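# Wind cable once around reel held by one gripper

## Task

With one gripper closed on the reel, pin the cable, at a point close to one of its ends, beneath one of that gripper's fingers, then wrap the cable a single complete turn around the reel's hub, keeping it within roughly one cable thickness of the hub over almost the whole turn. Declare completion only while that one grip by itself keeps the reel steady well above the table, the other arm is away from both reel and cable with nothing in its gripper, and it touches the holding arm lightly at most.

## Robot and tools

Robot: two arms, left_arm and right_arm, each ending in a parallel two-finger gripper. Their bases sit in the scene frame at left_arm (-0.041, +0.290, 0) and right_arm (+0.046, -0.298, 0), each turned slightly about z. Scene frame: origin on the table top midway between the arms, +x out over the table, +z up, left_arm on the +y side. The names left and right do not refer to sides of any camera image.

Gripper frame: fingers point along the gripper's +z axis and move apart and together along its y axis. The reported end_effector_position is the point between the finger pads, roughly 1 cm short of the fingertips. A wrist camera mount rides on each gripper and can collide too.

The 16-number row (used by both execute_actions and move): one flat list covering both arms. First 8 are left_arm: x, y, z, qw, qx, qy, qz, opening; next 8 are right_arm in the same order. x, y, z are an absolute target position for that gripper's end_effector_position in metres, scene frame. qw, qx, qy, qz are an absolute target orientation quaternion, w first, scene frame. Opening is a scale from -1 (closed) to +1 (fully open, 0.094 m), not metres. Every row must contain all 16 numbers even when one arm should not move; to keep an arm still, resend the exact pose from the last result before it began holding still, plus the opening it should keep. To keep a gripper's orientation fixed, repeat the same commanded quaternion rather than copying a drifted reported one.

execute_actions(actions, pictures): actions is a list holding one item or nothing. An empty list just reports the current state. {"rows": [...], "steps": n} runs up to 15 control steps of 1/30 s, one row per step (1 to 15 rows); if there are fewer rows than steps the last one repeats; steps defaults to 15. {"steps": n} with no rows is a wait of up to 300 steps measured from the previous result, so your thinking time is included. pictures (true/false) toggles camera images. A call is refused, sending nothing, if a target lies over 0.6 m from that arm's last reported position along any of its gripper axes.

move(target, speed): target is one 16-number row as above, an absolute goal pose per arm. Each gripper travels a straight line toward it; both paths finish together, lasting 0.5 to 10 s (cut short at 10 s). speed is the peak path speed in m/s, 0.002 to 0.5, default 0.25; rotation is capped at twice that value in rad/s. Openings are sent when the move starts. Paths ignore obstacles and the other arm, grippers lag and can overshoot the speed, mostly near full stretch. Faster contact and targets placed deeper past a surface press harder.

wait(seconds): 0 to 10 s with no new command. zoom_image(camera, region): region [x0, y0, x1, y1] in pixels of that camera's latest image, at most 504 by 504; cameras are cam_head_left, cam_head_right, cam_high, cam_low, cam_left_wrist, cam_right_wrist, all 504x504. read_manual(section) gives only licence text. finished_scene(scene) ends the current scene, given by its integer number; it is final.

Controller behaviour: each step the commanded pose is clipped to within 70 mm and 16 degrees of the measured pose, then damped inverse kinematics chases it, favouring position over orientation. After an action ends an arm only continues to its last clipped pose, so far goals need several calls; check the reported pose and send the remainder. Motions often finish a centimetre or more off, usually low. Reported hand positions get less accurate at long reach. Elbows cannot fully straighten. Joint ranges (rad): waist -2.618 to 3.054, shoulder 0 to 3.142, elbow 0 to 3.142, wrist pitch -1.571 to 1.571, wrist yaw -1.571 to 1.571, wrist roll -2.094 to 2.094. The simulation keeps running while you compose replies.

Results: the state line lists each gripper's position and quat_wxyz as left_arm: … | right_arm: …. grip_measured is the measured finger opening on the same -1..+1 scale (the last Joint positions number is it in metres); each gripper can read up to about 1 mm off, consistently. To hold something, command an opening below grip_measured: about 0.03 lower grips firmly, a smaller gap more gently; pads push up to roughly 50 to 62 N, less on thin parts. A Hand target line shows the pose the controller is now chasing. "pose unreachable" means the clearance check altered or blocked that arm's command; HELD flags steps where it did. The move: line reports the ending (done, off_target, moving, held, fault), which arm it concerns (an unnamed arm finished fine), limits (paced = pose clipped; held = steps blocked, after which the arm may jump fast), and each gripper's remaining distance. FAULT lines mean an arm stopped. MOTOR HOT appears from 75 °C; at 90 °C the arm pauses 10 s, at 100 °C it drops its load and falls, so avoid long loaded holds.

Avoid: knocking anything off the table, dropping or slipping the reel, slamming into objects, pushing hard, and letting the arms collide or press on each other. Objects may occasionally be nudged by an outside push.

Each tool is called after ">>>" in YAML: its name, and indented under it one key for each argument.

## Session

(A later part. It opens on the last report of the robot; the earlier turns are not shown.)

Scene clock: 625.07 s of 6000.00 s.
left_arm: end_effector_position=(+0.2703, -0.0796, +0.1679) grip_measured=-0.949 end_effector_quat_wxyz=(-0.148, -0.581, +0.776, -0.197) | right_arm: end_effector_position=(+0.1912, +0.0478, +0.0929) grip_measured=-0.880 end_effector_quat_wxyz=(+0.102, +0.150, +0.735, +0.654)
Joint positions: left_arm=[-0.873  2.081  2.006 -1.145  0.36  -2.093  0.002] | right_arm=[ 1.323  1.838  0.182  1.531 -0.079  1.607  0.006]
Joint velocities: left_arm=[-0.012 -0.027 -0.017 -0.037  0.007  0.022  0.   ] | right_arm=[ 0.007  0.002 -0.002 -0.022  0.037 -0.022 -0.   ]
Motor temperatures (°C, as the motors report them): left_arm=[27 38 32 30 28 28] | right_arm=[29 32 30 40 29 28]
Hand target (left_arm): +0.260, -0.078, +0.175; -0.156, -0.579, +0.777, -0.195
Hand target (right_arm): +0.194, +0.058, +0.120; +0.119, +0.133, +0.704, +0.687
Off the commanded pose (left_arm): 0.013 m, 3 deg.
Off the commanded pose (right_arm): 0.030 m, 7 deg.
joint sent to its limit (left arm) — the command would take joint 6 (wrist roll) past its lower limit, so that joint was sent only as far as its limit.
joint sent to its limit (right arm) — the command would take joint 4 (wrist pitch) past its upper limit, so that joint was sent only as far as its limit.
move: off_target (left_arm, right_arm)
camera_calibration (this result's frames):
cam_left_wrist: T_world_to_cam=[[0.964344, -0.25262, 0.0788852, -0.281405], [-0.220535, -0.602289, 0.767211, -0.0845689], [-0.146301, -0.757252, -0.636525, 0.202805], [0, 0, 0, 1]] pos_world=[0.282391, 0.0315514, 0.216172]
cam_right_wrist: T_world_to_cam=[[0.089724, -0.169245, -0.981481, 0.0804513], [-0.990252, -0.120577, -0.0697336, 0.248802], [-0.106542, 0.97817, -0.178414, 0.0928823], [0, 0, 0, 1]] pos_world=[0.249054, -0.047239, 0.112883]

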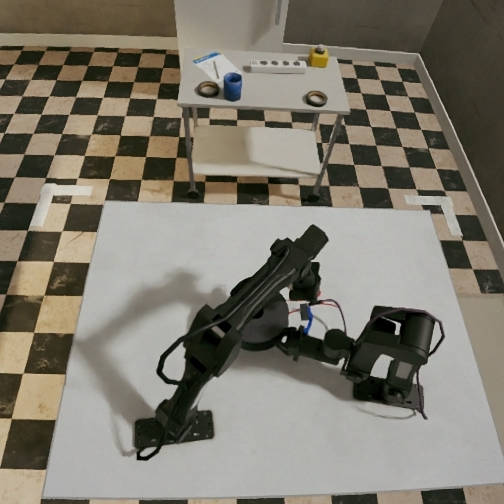

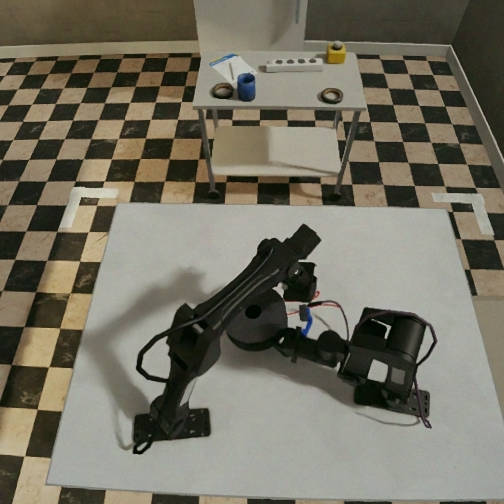

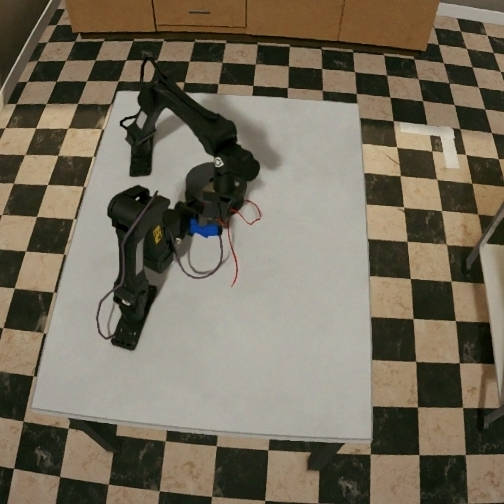

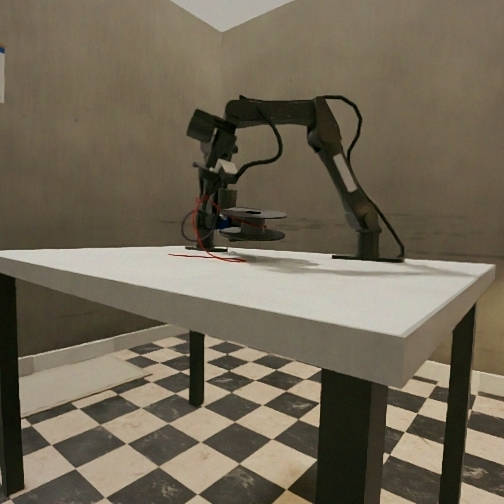

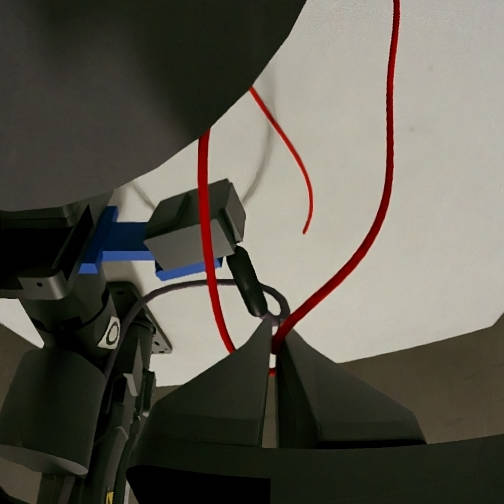

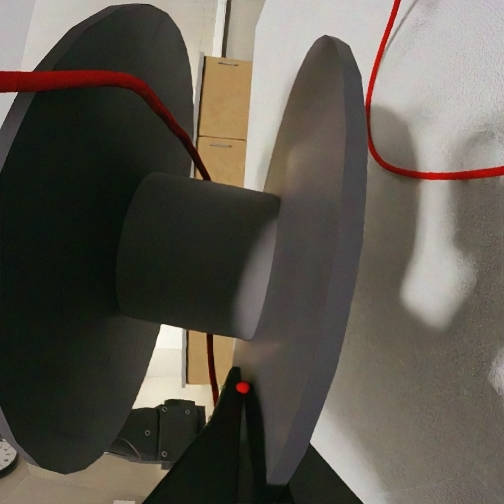

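>>> move:
  target: [0.18,-0.045,0.185,-0.15,-0.52,0.83,-0.12,-1,0.195,0.06,0.12,0.12,0.13,0.696,0.696,-1]
  speed: 0.06

>>> move:
  target: [0.115,0.02,0.18,-0.1,-0.48,0.87,-0.05,-1,0.195,0.06,0.12,0.12,0.13,0.696,0.696,-1]
  speed: 0.06

Scene clock: 631.10 s of 6000.00 s.
left_arm: end_effector_position=(+0.1903, -0.0490, +0.1806) grip_measured=-0.949 end_effector_quat_wxyz=(-0.150, -0.527, +0.827, -0.125) | right_arm: end_effector_position=(+0.1912, +0.0478, +0.0927) grip_measured=-0.880 end_effector_quat_wxyz=(+0.102, +0.150, +0.735, +0.653)
Joint positions: left_arm=[-0.96   1.92   1.868 -1.316  0.339 -2.001  0.002] | right_arm=[ 1.323  1.838  0.182  1.53  -0.079  1.607  0.006]
Joint velocities: left_arm=[ 0.002 -0.002 -0.012  0.007 -0.022 -0.037 -0.   ] | right_arm=[ 0.022 -0.002 -0.007  0.066  0.007  0.037  0.001]
Motor temperatures (°C, as the motors report them): left_arm=[27 38 32 30 28 28] | right_arm=[29 32 30 41 29 28]
Hand target (left_arm): +0.181, -0.044, +0.185; -0.150, -0.522, +0.831, -0.120
Hand target (right_arm): +0.194, +0.058, +0.120; +0.119, +0.133, +0.704, +0.687
Off the commanded pose (left_arm): 0.012 m, 1 deg.
Off the commanded pose (right_arm): 0.030 m, 7 deg.
joint sent to its limit (right arm) — the command would take joint 4 (wrist pitch) past its upper limit, so that joint was sent only as far as its limit.
move: off_target (left_arm, right_arm)
camera_calibration (this result's frames):
cam_left_wrist: T_world_to_cam=[[0.9112, -0.411912, -0.00654402, -0.17972], [-0.286211, -0.644399, 0.709107, -0.0726279], [-0.296307, -0.644265, -0.70507, 0.268825], [0, 0, 0, 1]] pos_world=[0.222628, 0.0523648, 0.239866]
cam_right_wrist: T_world_to_cam=[[0.0888926, -0.170137, -0.981403, 0.080365], [-0.990316, -0.120592, -0.0687938, 0.248689], [-0.106645, 0.978014, -0.179209, 0.0929632], [0, 0, 0, 1]] pos_world=[0.249051, -0.0472563, 0.112639]

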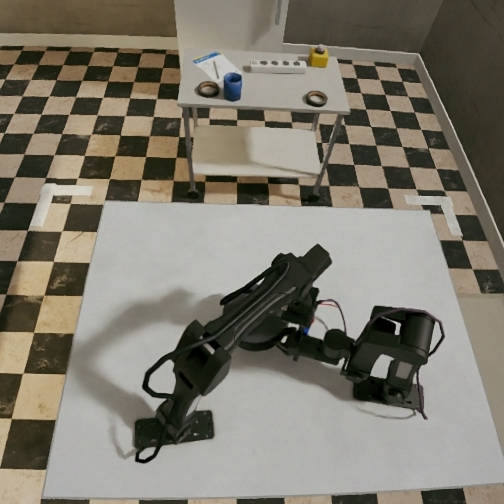

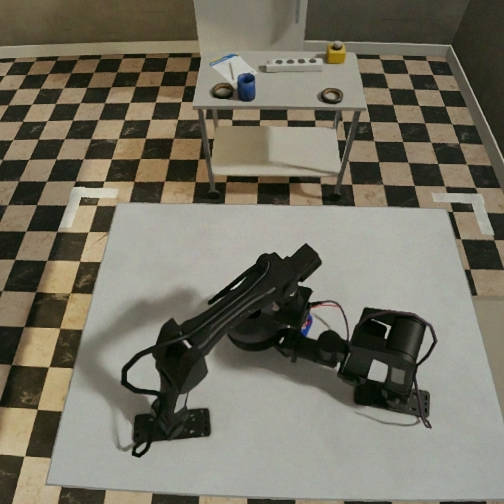

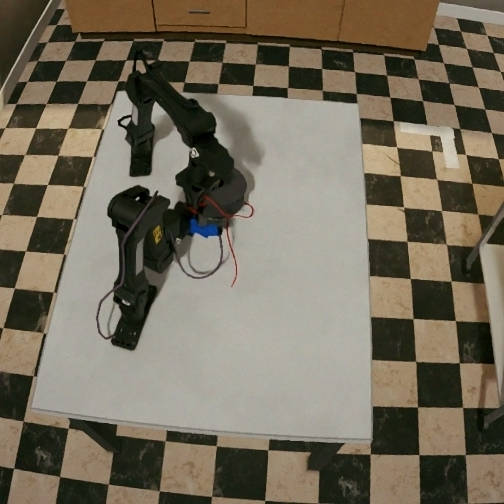

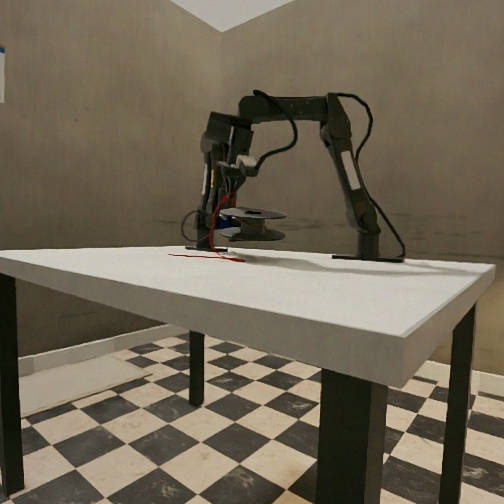

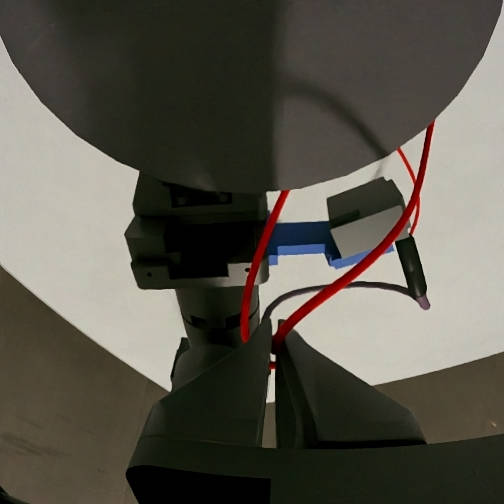

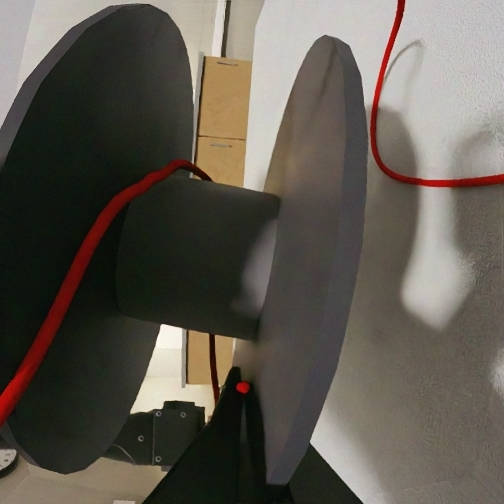

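Scene clock: 633.23 s of 6000.00 s.
left_arm: end_effector_position=(+0.1249, +0.0136, +0.1773) grip_measured=-0.949 end_effector_quat_wxyz=(-0.101, -0.487, +0.866, -0.057) | right_arm: end_effector_position=(+0.1912, +0.0478, +0.0928) grip_measured=-0.880 end_effector_quat_wxyz=(+0.102, +0.150, +0.735, +0.653)
Joint positions: left_arm=[-1.045  1.686  1.605 -1.404  0.217 -1.948  0.002] | right_arm=[ 1.323  1.838  0.182  1.53  -0.079  1.607  0.006]
Joint velocities: left_arm=[-0.022  0.012  0.002 -0.037  0.022 -0.007  0.   ] | right_arm=[-0.012 -0.002  0.007  0.007 -0.007  0.081  0.002]
Motor temperatures (°C, as the motors report them): left_arm=[27 38 32 30 28 28] | right_arm=[29 32 30 41 29 28]
Hand target (left_arm): +0.116, +0.021, +0.180; -0.100, -0.481, +0.870, -0.049
Hand target (right_arm): +0.194, +0.058, +0.120; +0.119, +0.133, +0.704, +0.687
Off the commanded pose (left_arm): 0.012 m, 1 deg.
Off the commanded pose (right_arm): 0.030 m, 7 deg.
joint sent to its limit (right arm) — the command would take joint 4 (wrist pitch) past its upper limit, so that joint was sent only as far as its limit.
move: off_target (left_arm, right_arm)
camera_calibration (this result's frames):
cam_left_wrist: T_world_to_cam=[[0.858102, -0.510675, -0.0535917, -0.0781447], [-0.386024, -0.710404, 0.588483, -0.0139277], [-0.338595, -0.48429, -0.806732, 0.308568], [0, 0, 0, 1]] pos_world=[0.166159, 0.0996355, 0.25294]
cam_right_wrist: T_world_to_cam=[[0.0894071, -0.169923, -0.981393, 0.0803491], [-0.990274, -0.120625, -0.0693306, 0.248745], [-0.1066, 0.978047, -0.179056, 0.0929454], [0, 0, 0, 1]] pos_world=[0.24905, -0.0472469, 0.112742]

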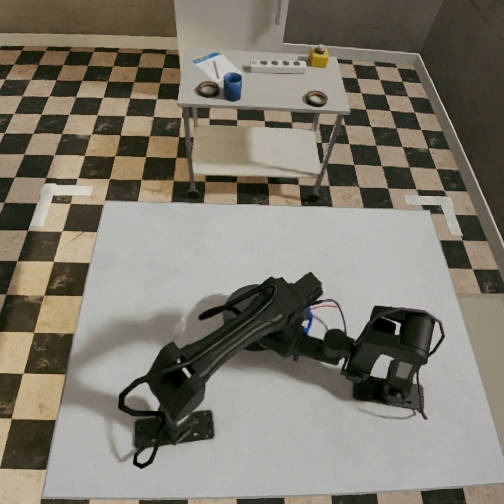

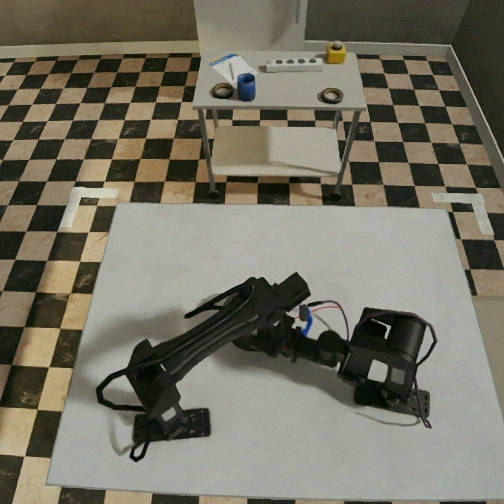

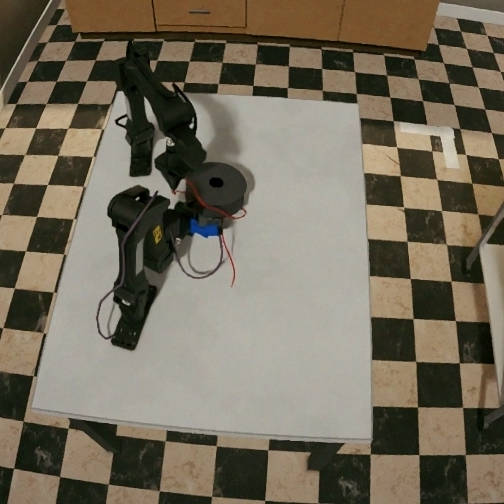

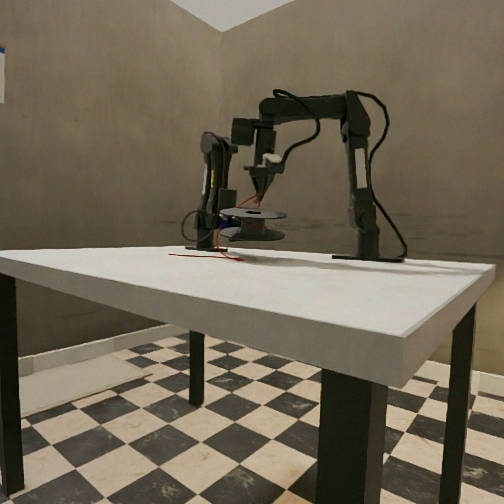

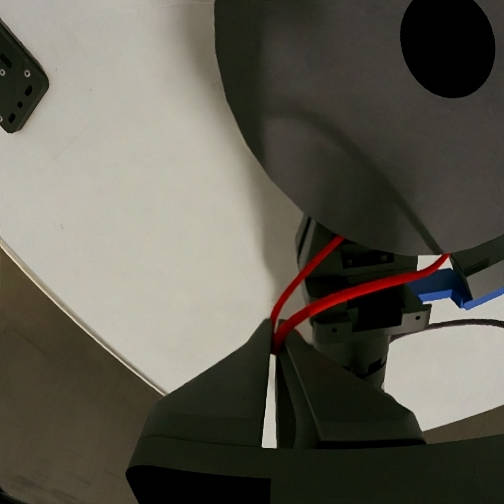

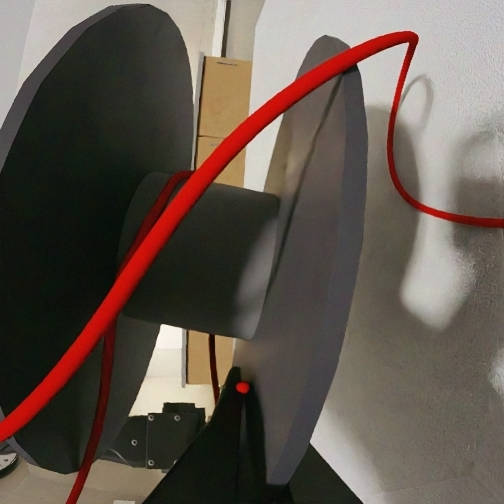

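>>> move:
  target: [0.105,0.10,0.155,0,-0.5,0.866,0,-1,0.195,0.06,0.12,0.12,0.13,0.696,0.696,-1]
  speed: 0.06

>>> move:
  target: [0.15,0.175,0.13,0,-0.55,0.835,0,-1,0.195,0.06,0.12,0.12,0.13,0.696,0.696,-1]
  speed: 0.04

Scene clock: 638.50 s of 6000.00 s.
left_arm: end_effector_position=(+0.1107, +0.0919, +0.1534) grip_measured=-0.949 end_effector_quat_wxyz=(-0.005, -0.498, +0.867, -0.005) | right_arm: end_effector_position=(+0.1912, +0.0477, +0.0923) grip_measured=-0.880 end_effector_quat_wxyz=(+0.102, +0.150, +0.736, +0.653)
Joint positions: left_arm=[-1.045  1.479  1.32  -1.403  0.01  -1.957  0.002] | right_arm=[ 1.323  1.838  0.182  1.528 -0.079  1.606  0.006]
Joint velocities: left_arm=[-0.002 -0.017 -0.007 -0.066 -0.051  0.022  0.   ] | right_arm=[-0.007 -0.017 -0.007  0.007 -0.037 -0.022 -0.001]
Motor temperatures (°C, as the motors report them): left_arm=[27 38 32 30 28 28] | right_arm=[29 32 30 41 29 28]
Hand target (left_arm): +0.107, +0.100, +0.155; +0.000, -0.500, +0.866, -0.000
Hand target (right_arm): +0.194, +0.058, +0.120; +0.119, +0.133, +0.704, +0.687
Off the commanded pose (left_arm): 0.010 m, 1 deg.
Off the commanded pose (right_arm): 0.031 m, 7 deg.
joint sent to its limit (right arm) — the command would take joint 4 (wrist pitch) past its upper limit, so that joint was sent only as far as its limit.
move: off_target (right_arm)
camera_calibration (this result's frames):
cam_left_wrist: T_world_to_cam=[[0.873082, -0.48537, -0.0462972, -0.0322603], [-0.429443, -0.810481, 0.39837, 0.0934934], [-0.23088, -0.327928, -0.916055, 0.312846], [0, 0, 0, 1]] pos_world=[0.140546, 0.162707, 0.247845]
cam_right_wrist: T_world_to_cam=[[0.0889714, -0.171745, -0.981116, 0.0800261], [-0.9903, -0.120801, -0.0686579, 0.248632], [-0.106728, 0.977707, -0.180827, 0.0931164], [0, 0, 0, 1]] pos_world=[0.249038, -0.0472615, 0.112423]

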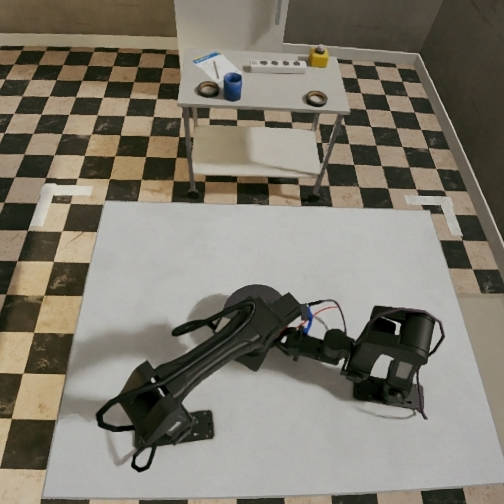

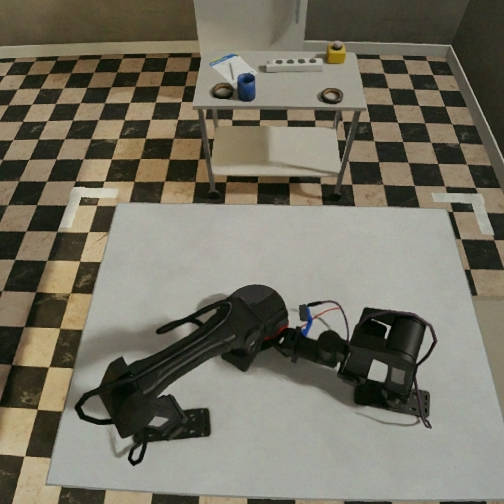

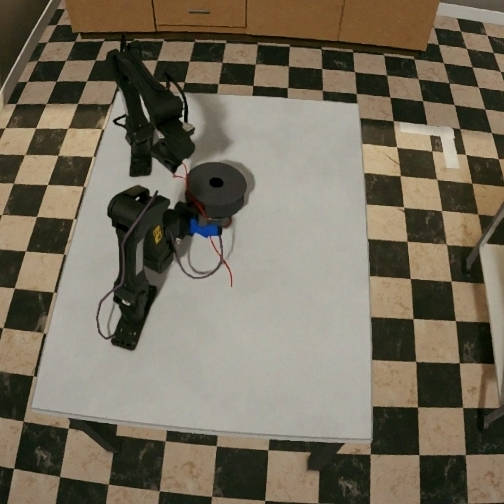

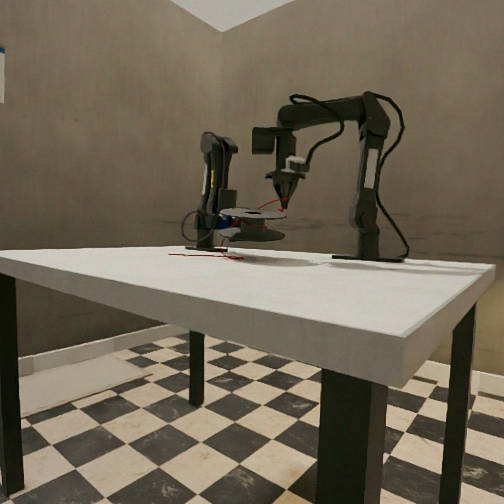

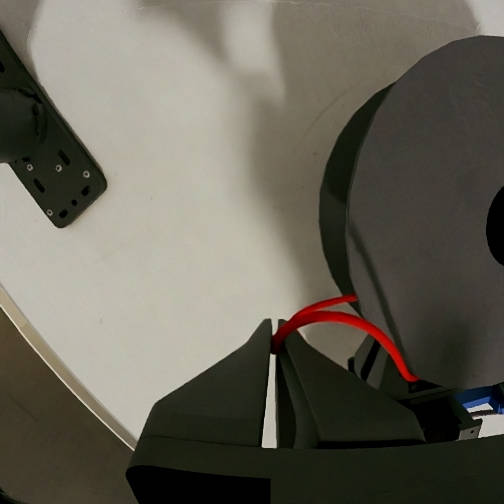

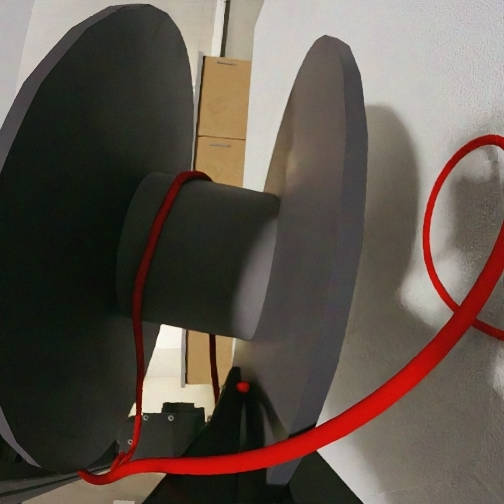

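Scene clock: 641.13 s of 6000.00 s.
left_arm: end_effector_position=(+0.1565, +0.1664, +0.1292) grip_measured=-0.949 end_effector_quat_wxyz=(-0.004, -0.549, +0.836, -0.005) | right_arm: end_effector_position=(+0.1911, +0.0476, +0.0917) grip_measured=-0.880 end_effector_quat_wxyz=(+0.102, +0.150, +0.736, +0.652)
Joint positions: left_arm=[-0.685  1.415  1.168 -1.317  0.011 -1.718  0.002] | right_arm=[ 1.323  1.838  0.182  1.526 -0.079  1.606  0.006]
Joint velocities: left_arm=[ 0.002 -0.012 -0.012 -0.051 -0.007  0.022 -0.001] | right_arm=[ 0.007  0.027 -0.002  0.037 -0.066  0.022 -0.001]
Motor temperatures (°C, as the motors report them): left_arm=[27 37 32 30 28 28] | right_arm=[29 32 30 41 29 28]
Hand target (left_arm): +0.152, +0.174, +0.130; +0.000, -0.550, +0.835, -0.002
Hand target (right_arm): +0.194, +0.058, +0.120; +0.119, +0.133, +0.704, +0.687
Off the commanded pose (left_arm): 0.011 m, 1 deg.
Off the commanded pose (right_arm): 0.031 m, 8 deg.
joint sent to its limit (right arm) — the command would take joint 4 (wrist pitch) past its upper limit, so that joint was sent only as far as its limit.
move: off_target (left_arm, right_arm)
camera_calibration (this result's frames):
cam_left_wrist: T_world_to_cam=[[0.925002, -0.377186, -0.0458363, -0.0634416], [-0.329416, -0.856215, 0.397971, 0.175191], [-0.189355, -0.353025, -0.916252, 0.323394], [0, 0, 0, 1]] pos_world=[0.177631, 0.240238, 0.223682]
cam_right_wrist: T_world_to_cam=[[0.0883775, -0.173904, -0.980789, 0.0796515], [-0.990336, -0.121, -0.0677832, 0.24849], [-0.106888, 0.9773, -0.182917, 0.0933182], [0, 0, 0, 1]] pos_world=[0.249024, -0.0472808, 0.112034]

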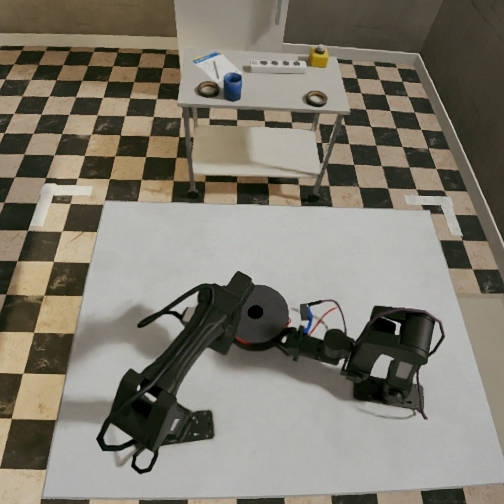

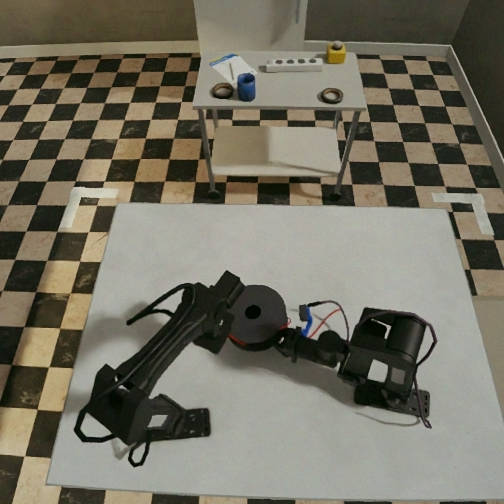

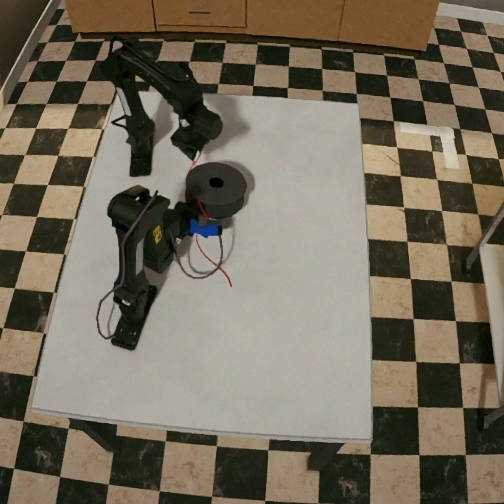

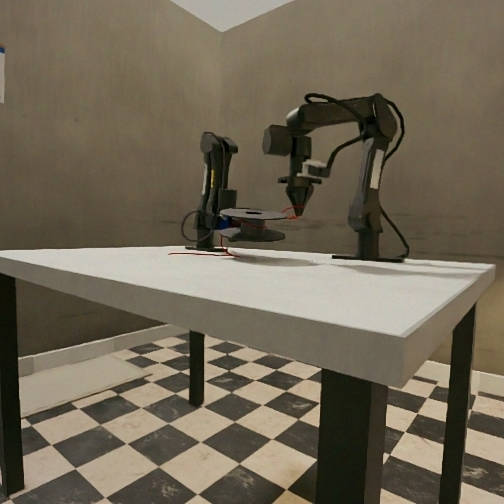

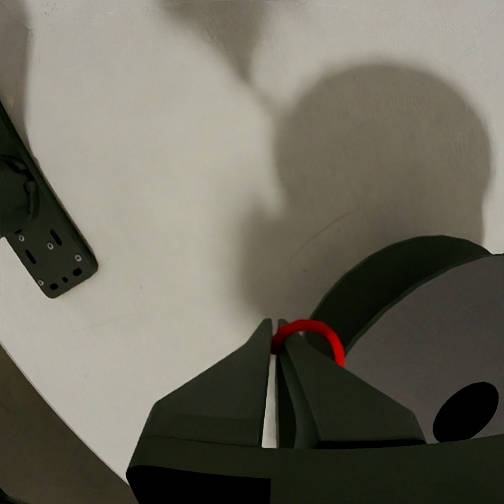

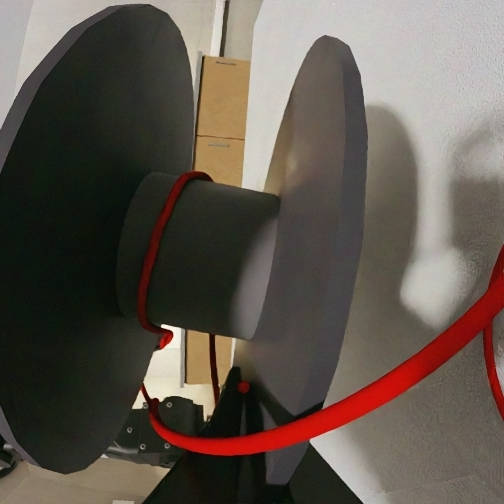

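>>> move:
  target: [0.15,0.18,0.12,0,-0.55,0.835,0,-0.6,0.195,0.06,0.12,0.12,0.13,0.696,0.696,-1]
  speed: 0.04

>>> move:
  target: [0.14,0.24,0.11,0,-0.55,0.835,0,-0.6,0.195,0.06,0.12,0.12,0.13,0.696,0.696,-1]
  speed: 0.03

Scene clock: 647.13 s of 6000.00 s.
left_arm: end_effector_position=(+0.1496, +0.1755, +0.1188) grip_measured=-0.603 end_effector_quat_wxyz=(-0.009, -0.548, +0.836, +0.006) | right_arm: end_effector_position=(+0.1911, +0.0476, +0.0916) grip_measured=-0.880 end_effector_quat_wxyz=(+0.102, +0.151, +0.736, +0.652)
Joint positions: left_arm=[-0.667  1.4    1.114 -1.304  0.011 -1.698  0.019] | right_arm=[ 1.323  1.838  0.182  1.525 -0.079  1.608  0.006]
Joint velocities: left_arm=[-0.017  0.002 -0.002 -0.022 -0.095 -0.037  0.   ] | right_arm=[-0.007 -0.007 -0.007 -0.022  0.037 -0.037 -0.001]
Motor temperatures (°C, as the motors report them): left_arm=[27 37 32 29 28 28] | right_arm=[29 32 30 42 29 28]
Hand target (left_arm): +0.150, +0.180, +0.120; -0.000, -0.550, +0.835, +0.000
Hand target (right_arm): +0.194, +0.058, +0.120; +0.119, +0.133, +0.704, +0.687
Off the commanded pose (left_arm): 0.005 m, 1 deg.
Off the commanded pose (right_arm): 0.031 m, 8 deg.
joint sent to its limit (right arm) — the command would take joint 4 (wrist pitch) past its upper limit, so that joint was sent only as far as its limit.
move: off_target (right_arm)
camera_calibration (this result's frames):
cam_left_wrist: T_world_to_cam=[[0.923194, -0.377832, -0.0703999, -0.05084], [-0.32234, -0.860933, 0.393562, 0.185066], [-0.20931, -0.340641, -0.916599, 0.31666], [0, 0, 0, 1]] pos_world=[0.172869, 0.247988, 0.213836]
cam_right_wrist: T_world_to_cam=[[0.0864379, -0.173617, -0.981013, 0.0799356], [-0.990495, -0.120734, -0.0659062, 0.248323], [-0.106999, 0.977385, -0.182403, 0.0932816], [0, 0, 0, 1]] pos_world=[0.249034, -0.0473128, 0.111799]

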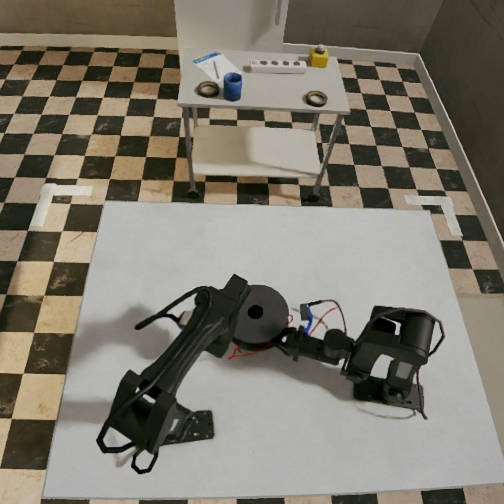

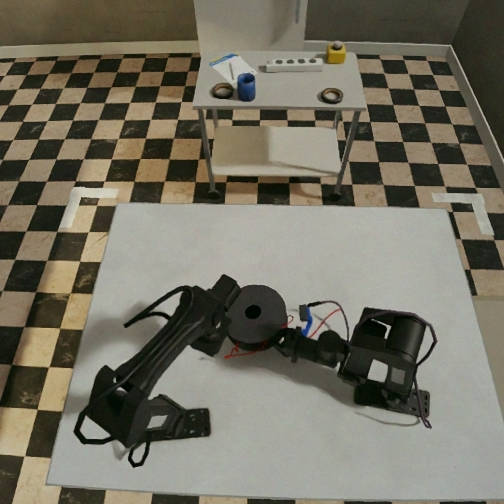

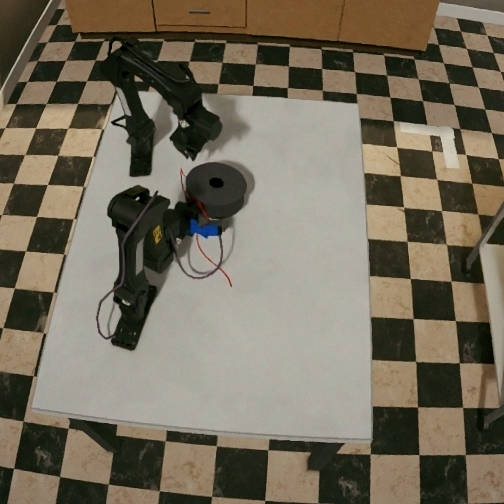

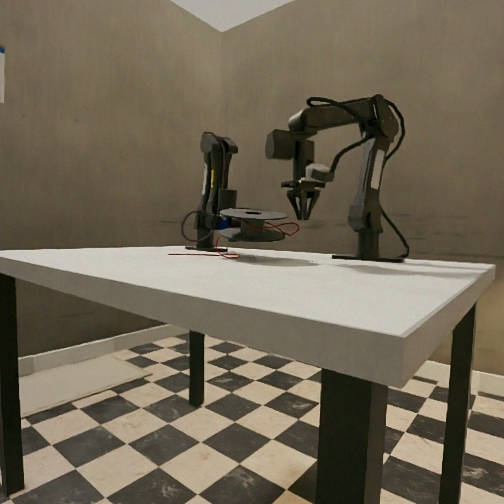

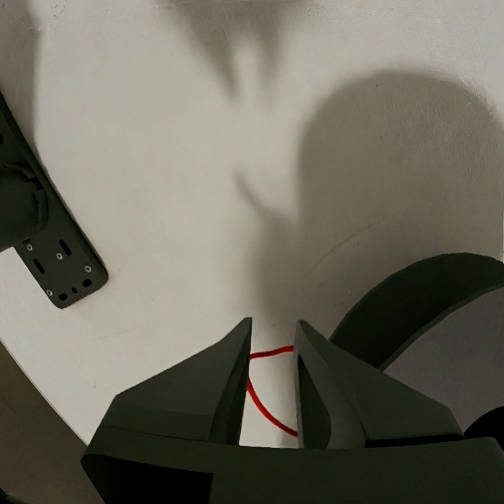

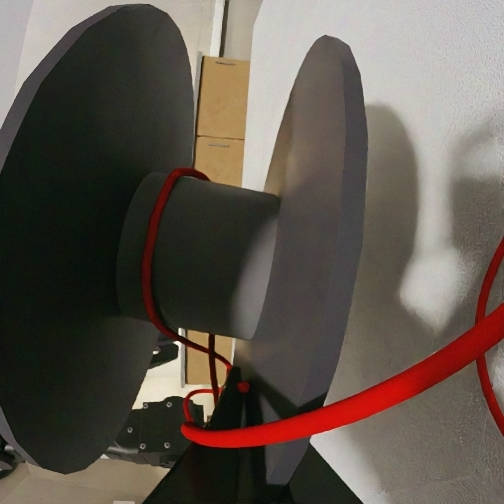

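Scene clock: 649.60 s of 6000.00 s.
left_arm: end_effector_position=(+0.1421, +0.2365, +0.1100) grip_measured=-0.603 end_effector_quat_wxyz=(-0.009, -0.550, +0.835, +0.003) | right_arm: end_effector_position=(+0.1911, +0.0476, +0.0916) grip_measured=-0.880 end_effector_quat_wxyz=(+0.102, +0.151, +0.736, +0.652)
Joint positions: left_arm=[-0.41   1.274  0.984 -1.297  0.01  -1.445  0.019] | right_arm=[ 1.323  1.838  0.182  1.525 -0.079  1.608  0.006]
Joint velocities: left_arm=[ 0.007  0.002 -0.002  0.066 -0.022  0.007  0.   ] | right_arm=[-0.017 -0.007 -0.002 -0.051  0.051 -0.051  0.   ]
Motor temperatures (°C, as the motors report them): left_arm=[27 36 32 29 28 28] | right_arm=[29 32 30 42 29 28]
Hand target (left_arm): +0.142, +0.240, +0.110; +0.001, -0.550, +0.835, -0.001
Hand target (right_arm): +0.194, +0.058, +0.120; +0.119, +0.133, +0.704, +0.687
Off the commanded pose (left_arm): 0.004 m, 1 deg.
Off the commanded pose (right_arm): 0.031 m, 8 deg.
joint sent to its limit (right arm) — the command would take joint 4 (wrist pitch) past its upper limit, so that joint was sent only as far as its limit.
move: off_target (right_arm)
camera_calibration (this result's frames):
cam_left_wrist: T_world_to_cam=[[0.924708, -0.374995, -0.0655331, -0.0228319], [-0.320551, -0.859884, 0.397299, 0.237742], [-0.205336, -0.346379, -0.915346, 0.328421], [0, 0, 0, 1]] pos_world=[0.164758, 0.309627, 0.204668]
cam_right_wrist: T_world_to_cam=[[0.0864379, -0.173617, -0.981013, 0.0799356], [-0.990495, -0.120734, -0.0659062, 0.248323], [-0.106999, 0.977385, -0.182403, 0.0932816], [0, 0, 0, 1]] pos_world=[0.249034, -0.0473128, 0.111799]

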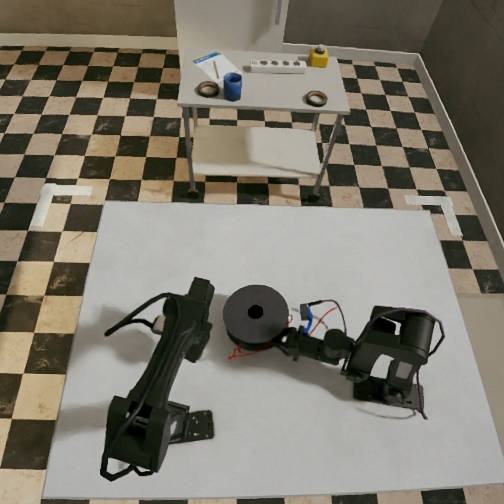

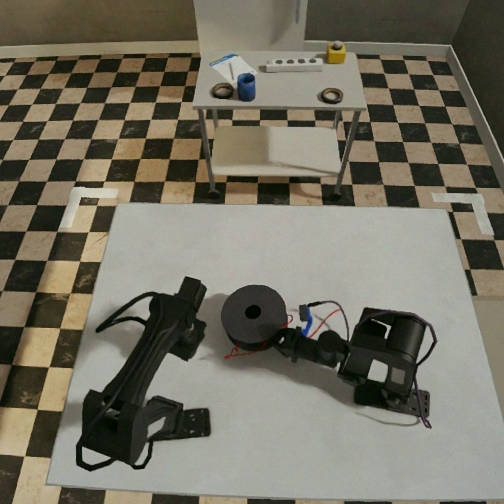

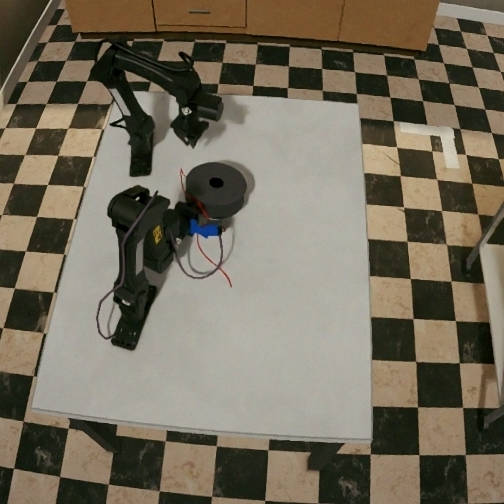

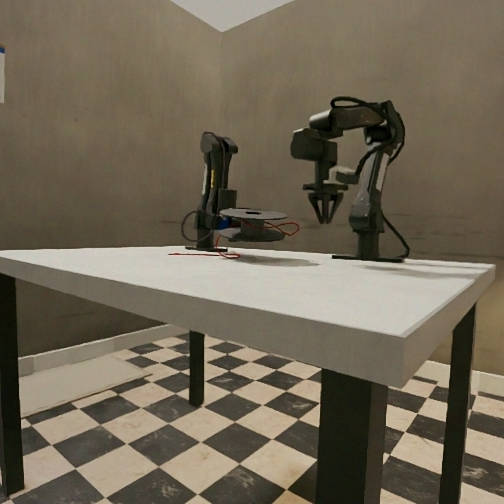

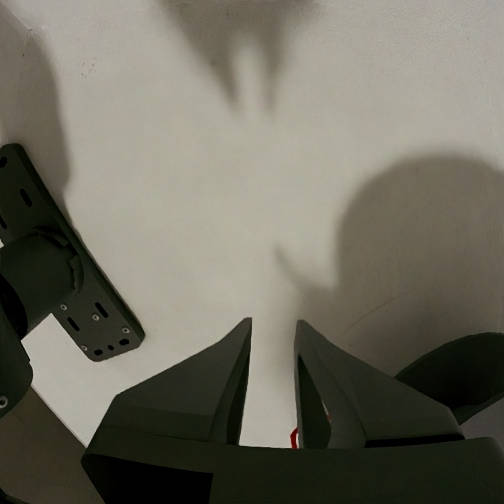

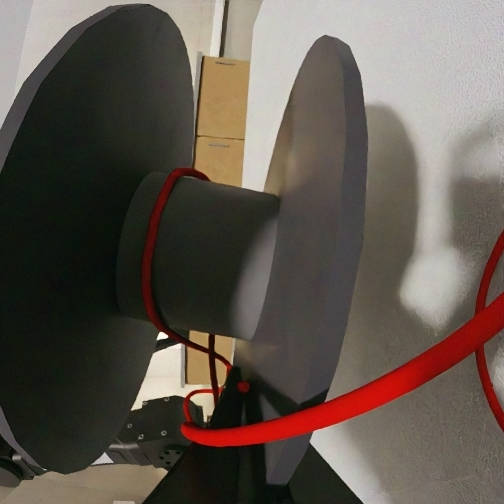

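>>> move:
  target: [0.125,0.07,0.19,0,-0.55,0.835,0,-0.4,0.195,0.06,0.12,0.12,0.13,0.696,0.696,-1]
  speed: 0.12

Scene clock: 653.97 s of 6000.00 s.
left_arm: end_effector_position=(+0.1196, +0.0718, +0.1842) grip_measured=-0.403 end_effector_quat_wxyz=(-0.007, -0.548, +0.837, +0.002) | right_arm: end_effector_position=(+0.1911, +0.0476, +0.0916) grip_measured=-0.880 end_effector_quat_wxyz=(+0.102, +0.151, +0.736, +0.652)
Joint positions: left_arm=[-1.062  1.589  1.549 -1.535  0.013 -2.091  0.028] | right_arm=[ 1.323  1.838  0.182  1.525 -0.079  1.607  0.006]
Joint velocities: left_arm=[-0.002 -0.007  0.017 -0.095 -0.022 -0.051 -0.   ] | right_arm=[-0.007  0.012 -0.017  0.007 -0.007 -0.051 -0.001]
Motor temperatures (°C, as the motors report them): left_arm=[27 36 32 29 28 28] | right_arm=[29 32 30 42 29 28]
Hand target (left_arm): +0.120, +0.070, +0.189; -0.002, -0.548, +0.837, +0.003
Hand target (right_arm): +0.194, +0.058, +0.120; +0.119, +0.133, +0.704, +0.687
Off the commanded pose (left_arm): 0.008 m, 1 deg.
Off the commanded pose (right_arm): 0.031 m, 8 deg.
joint sent to its limit (left arm) — the command would take joint 6 (wrist roll) past its lower limit, so that joint was sent only as far as its limit.
joint sent to its limit (right arm) — the command would take joint 4 (wrist pitch) past its upper limit, so that joint was sent only as far as its limit.
move: off_target (right_arm)
camera_calibration (this result's frames):
cam_left_wrist: T_world_to_cam=[[0.92316, -0.379544, -0.0610177, -0.0592868], [-0.326996, -0.858764, 0.39446, 0.0606971], [-0.202114, -0.344197, -0.916885, 0.334378], [0, 0, 0, 1]] pos_world=[0.142162, 0.144714, 0.279026]
cam_right_wrist: T_world_to_cam=[[0.0867942, -0.173742, -0.980959, 0.0798685], [-0.990465, -0.120792, -0.0662413, 0.248351], [-0.106983, 0.977355, -0.18257, 0.0932952], [0, 0, 0, 1]] pos_world=[0.249032, -0.0473073, 0.111832]

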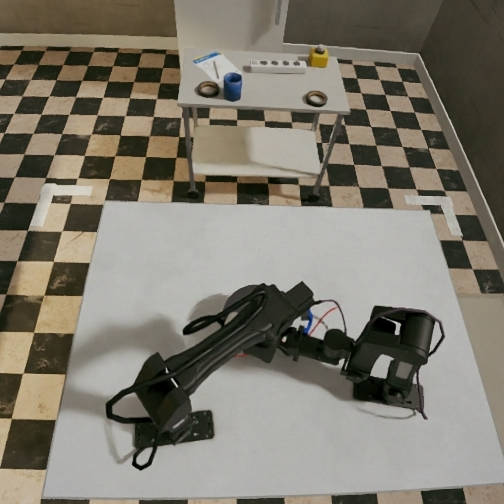

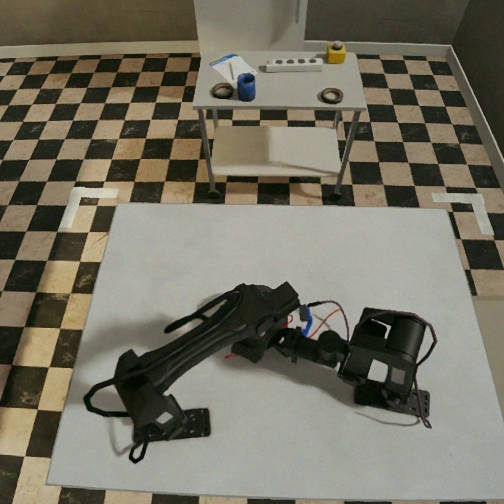

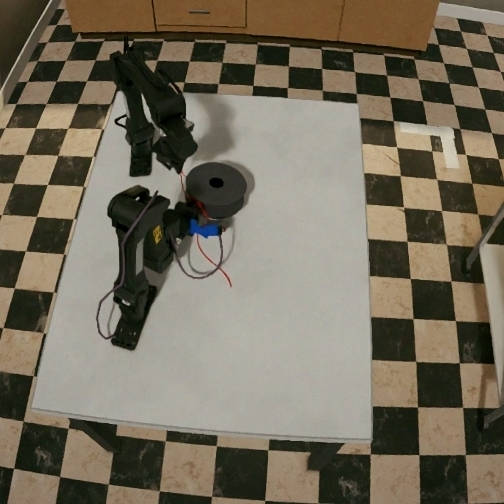

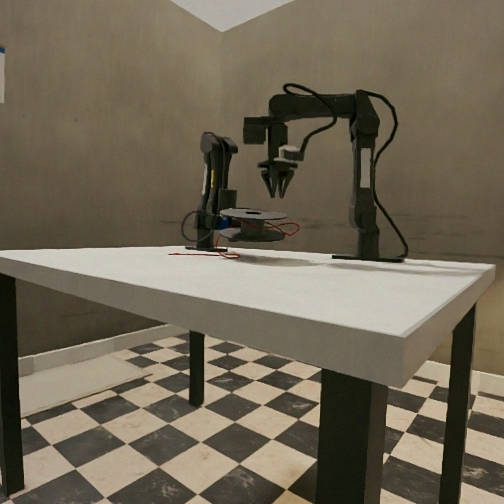

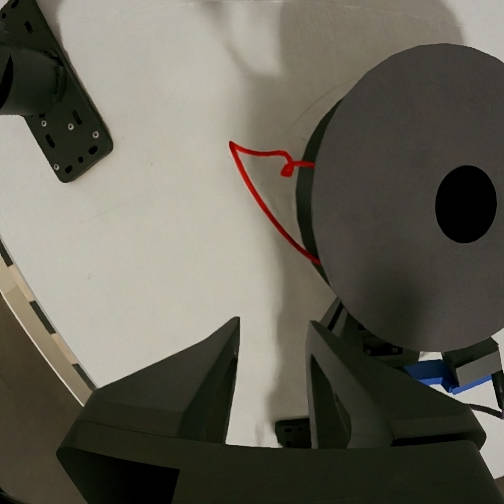

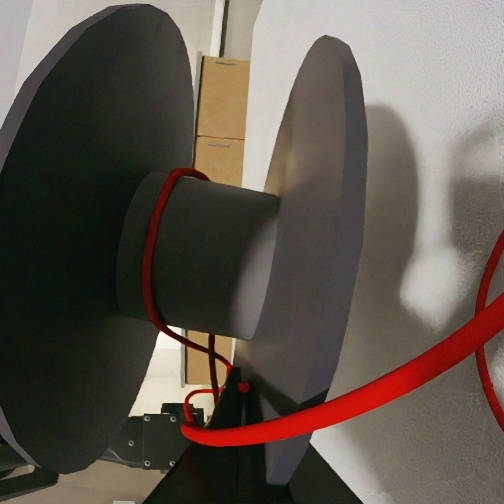

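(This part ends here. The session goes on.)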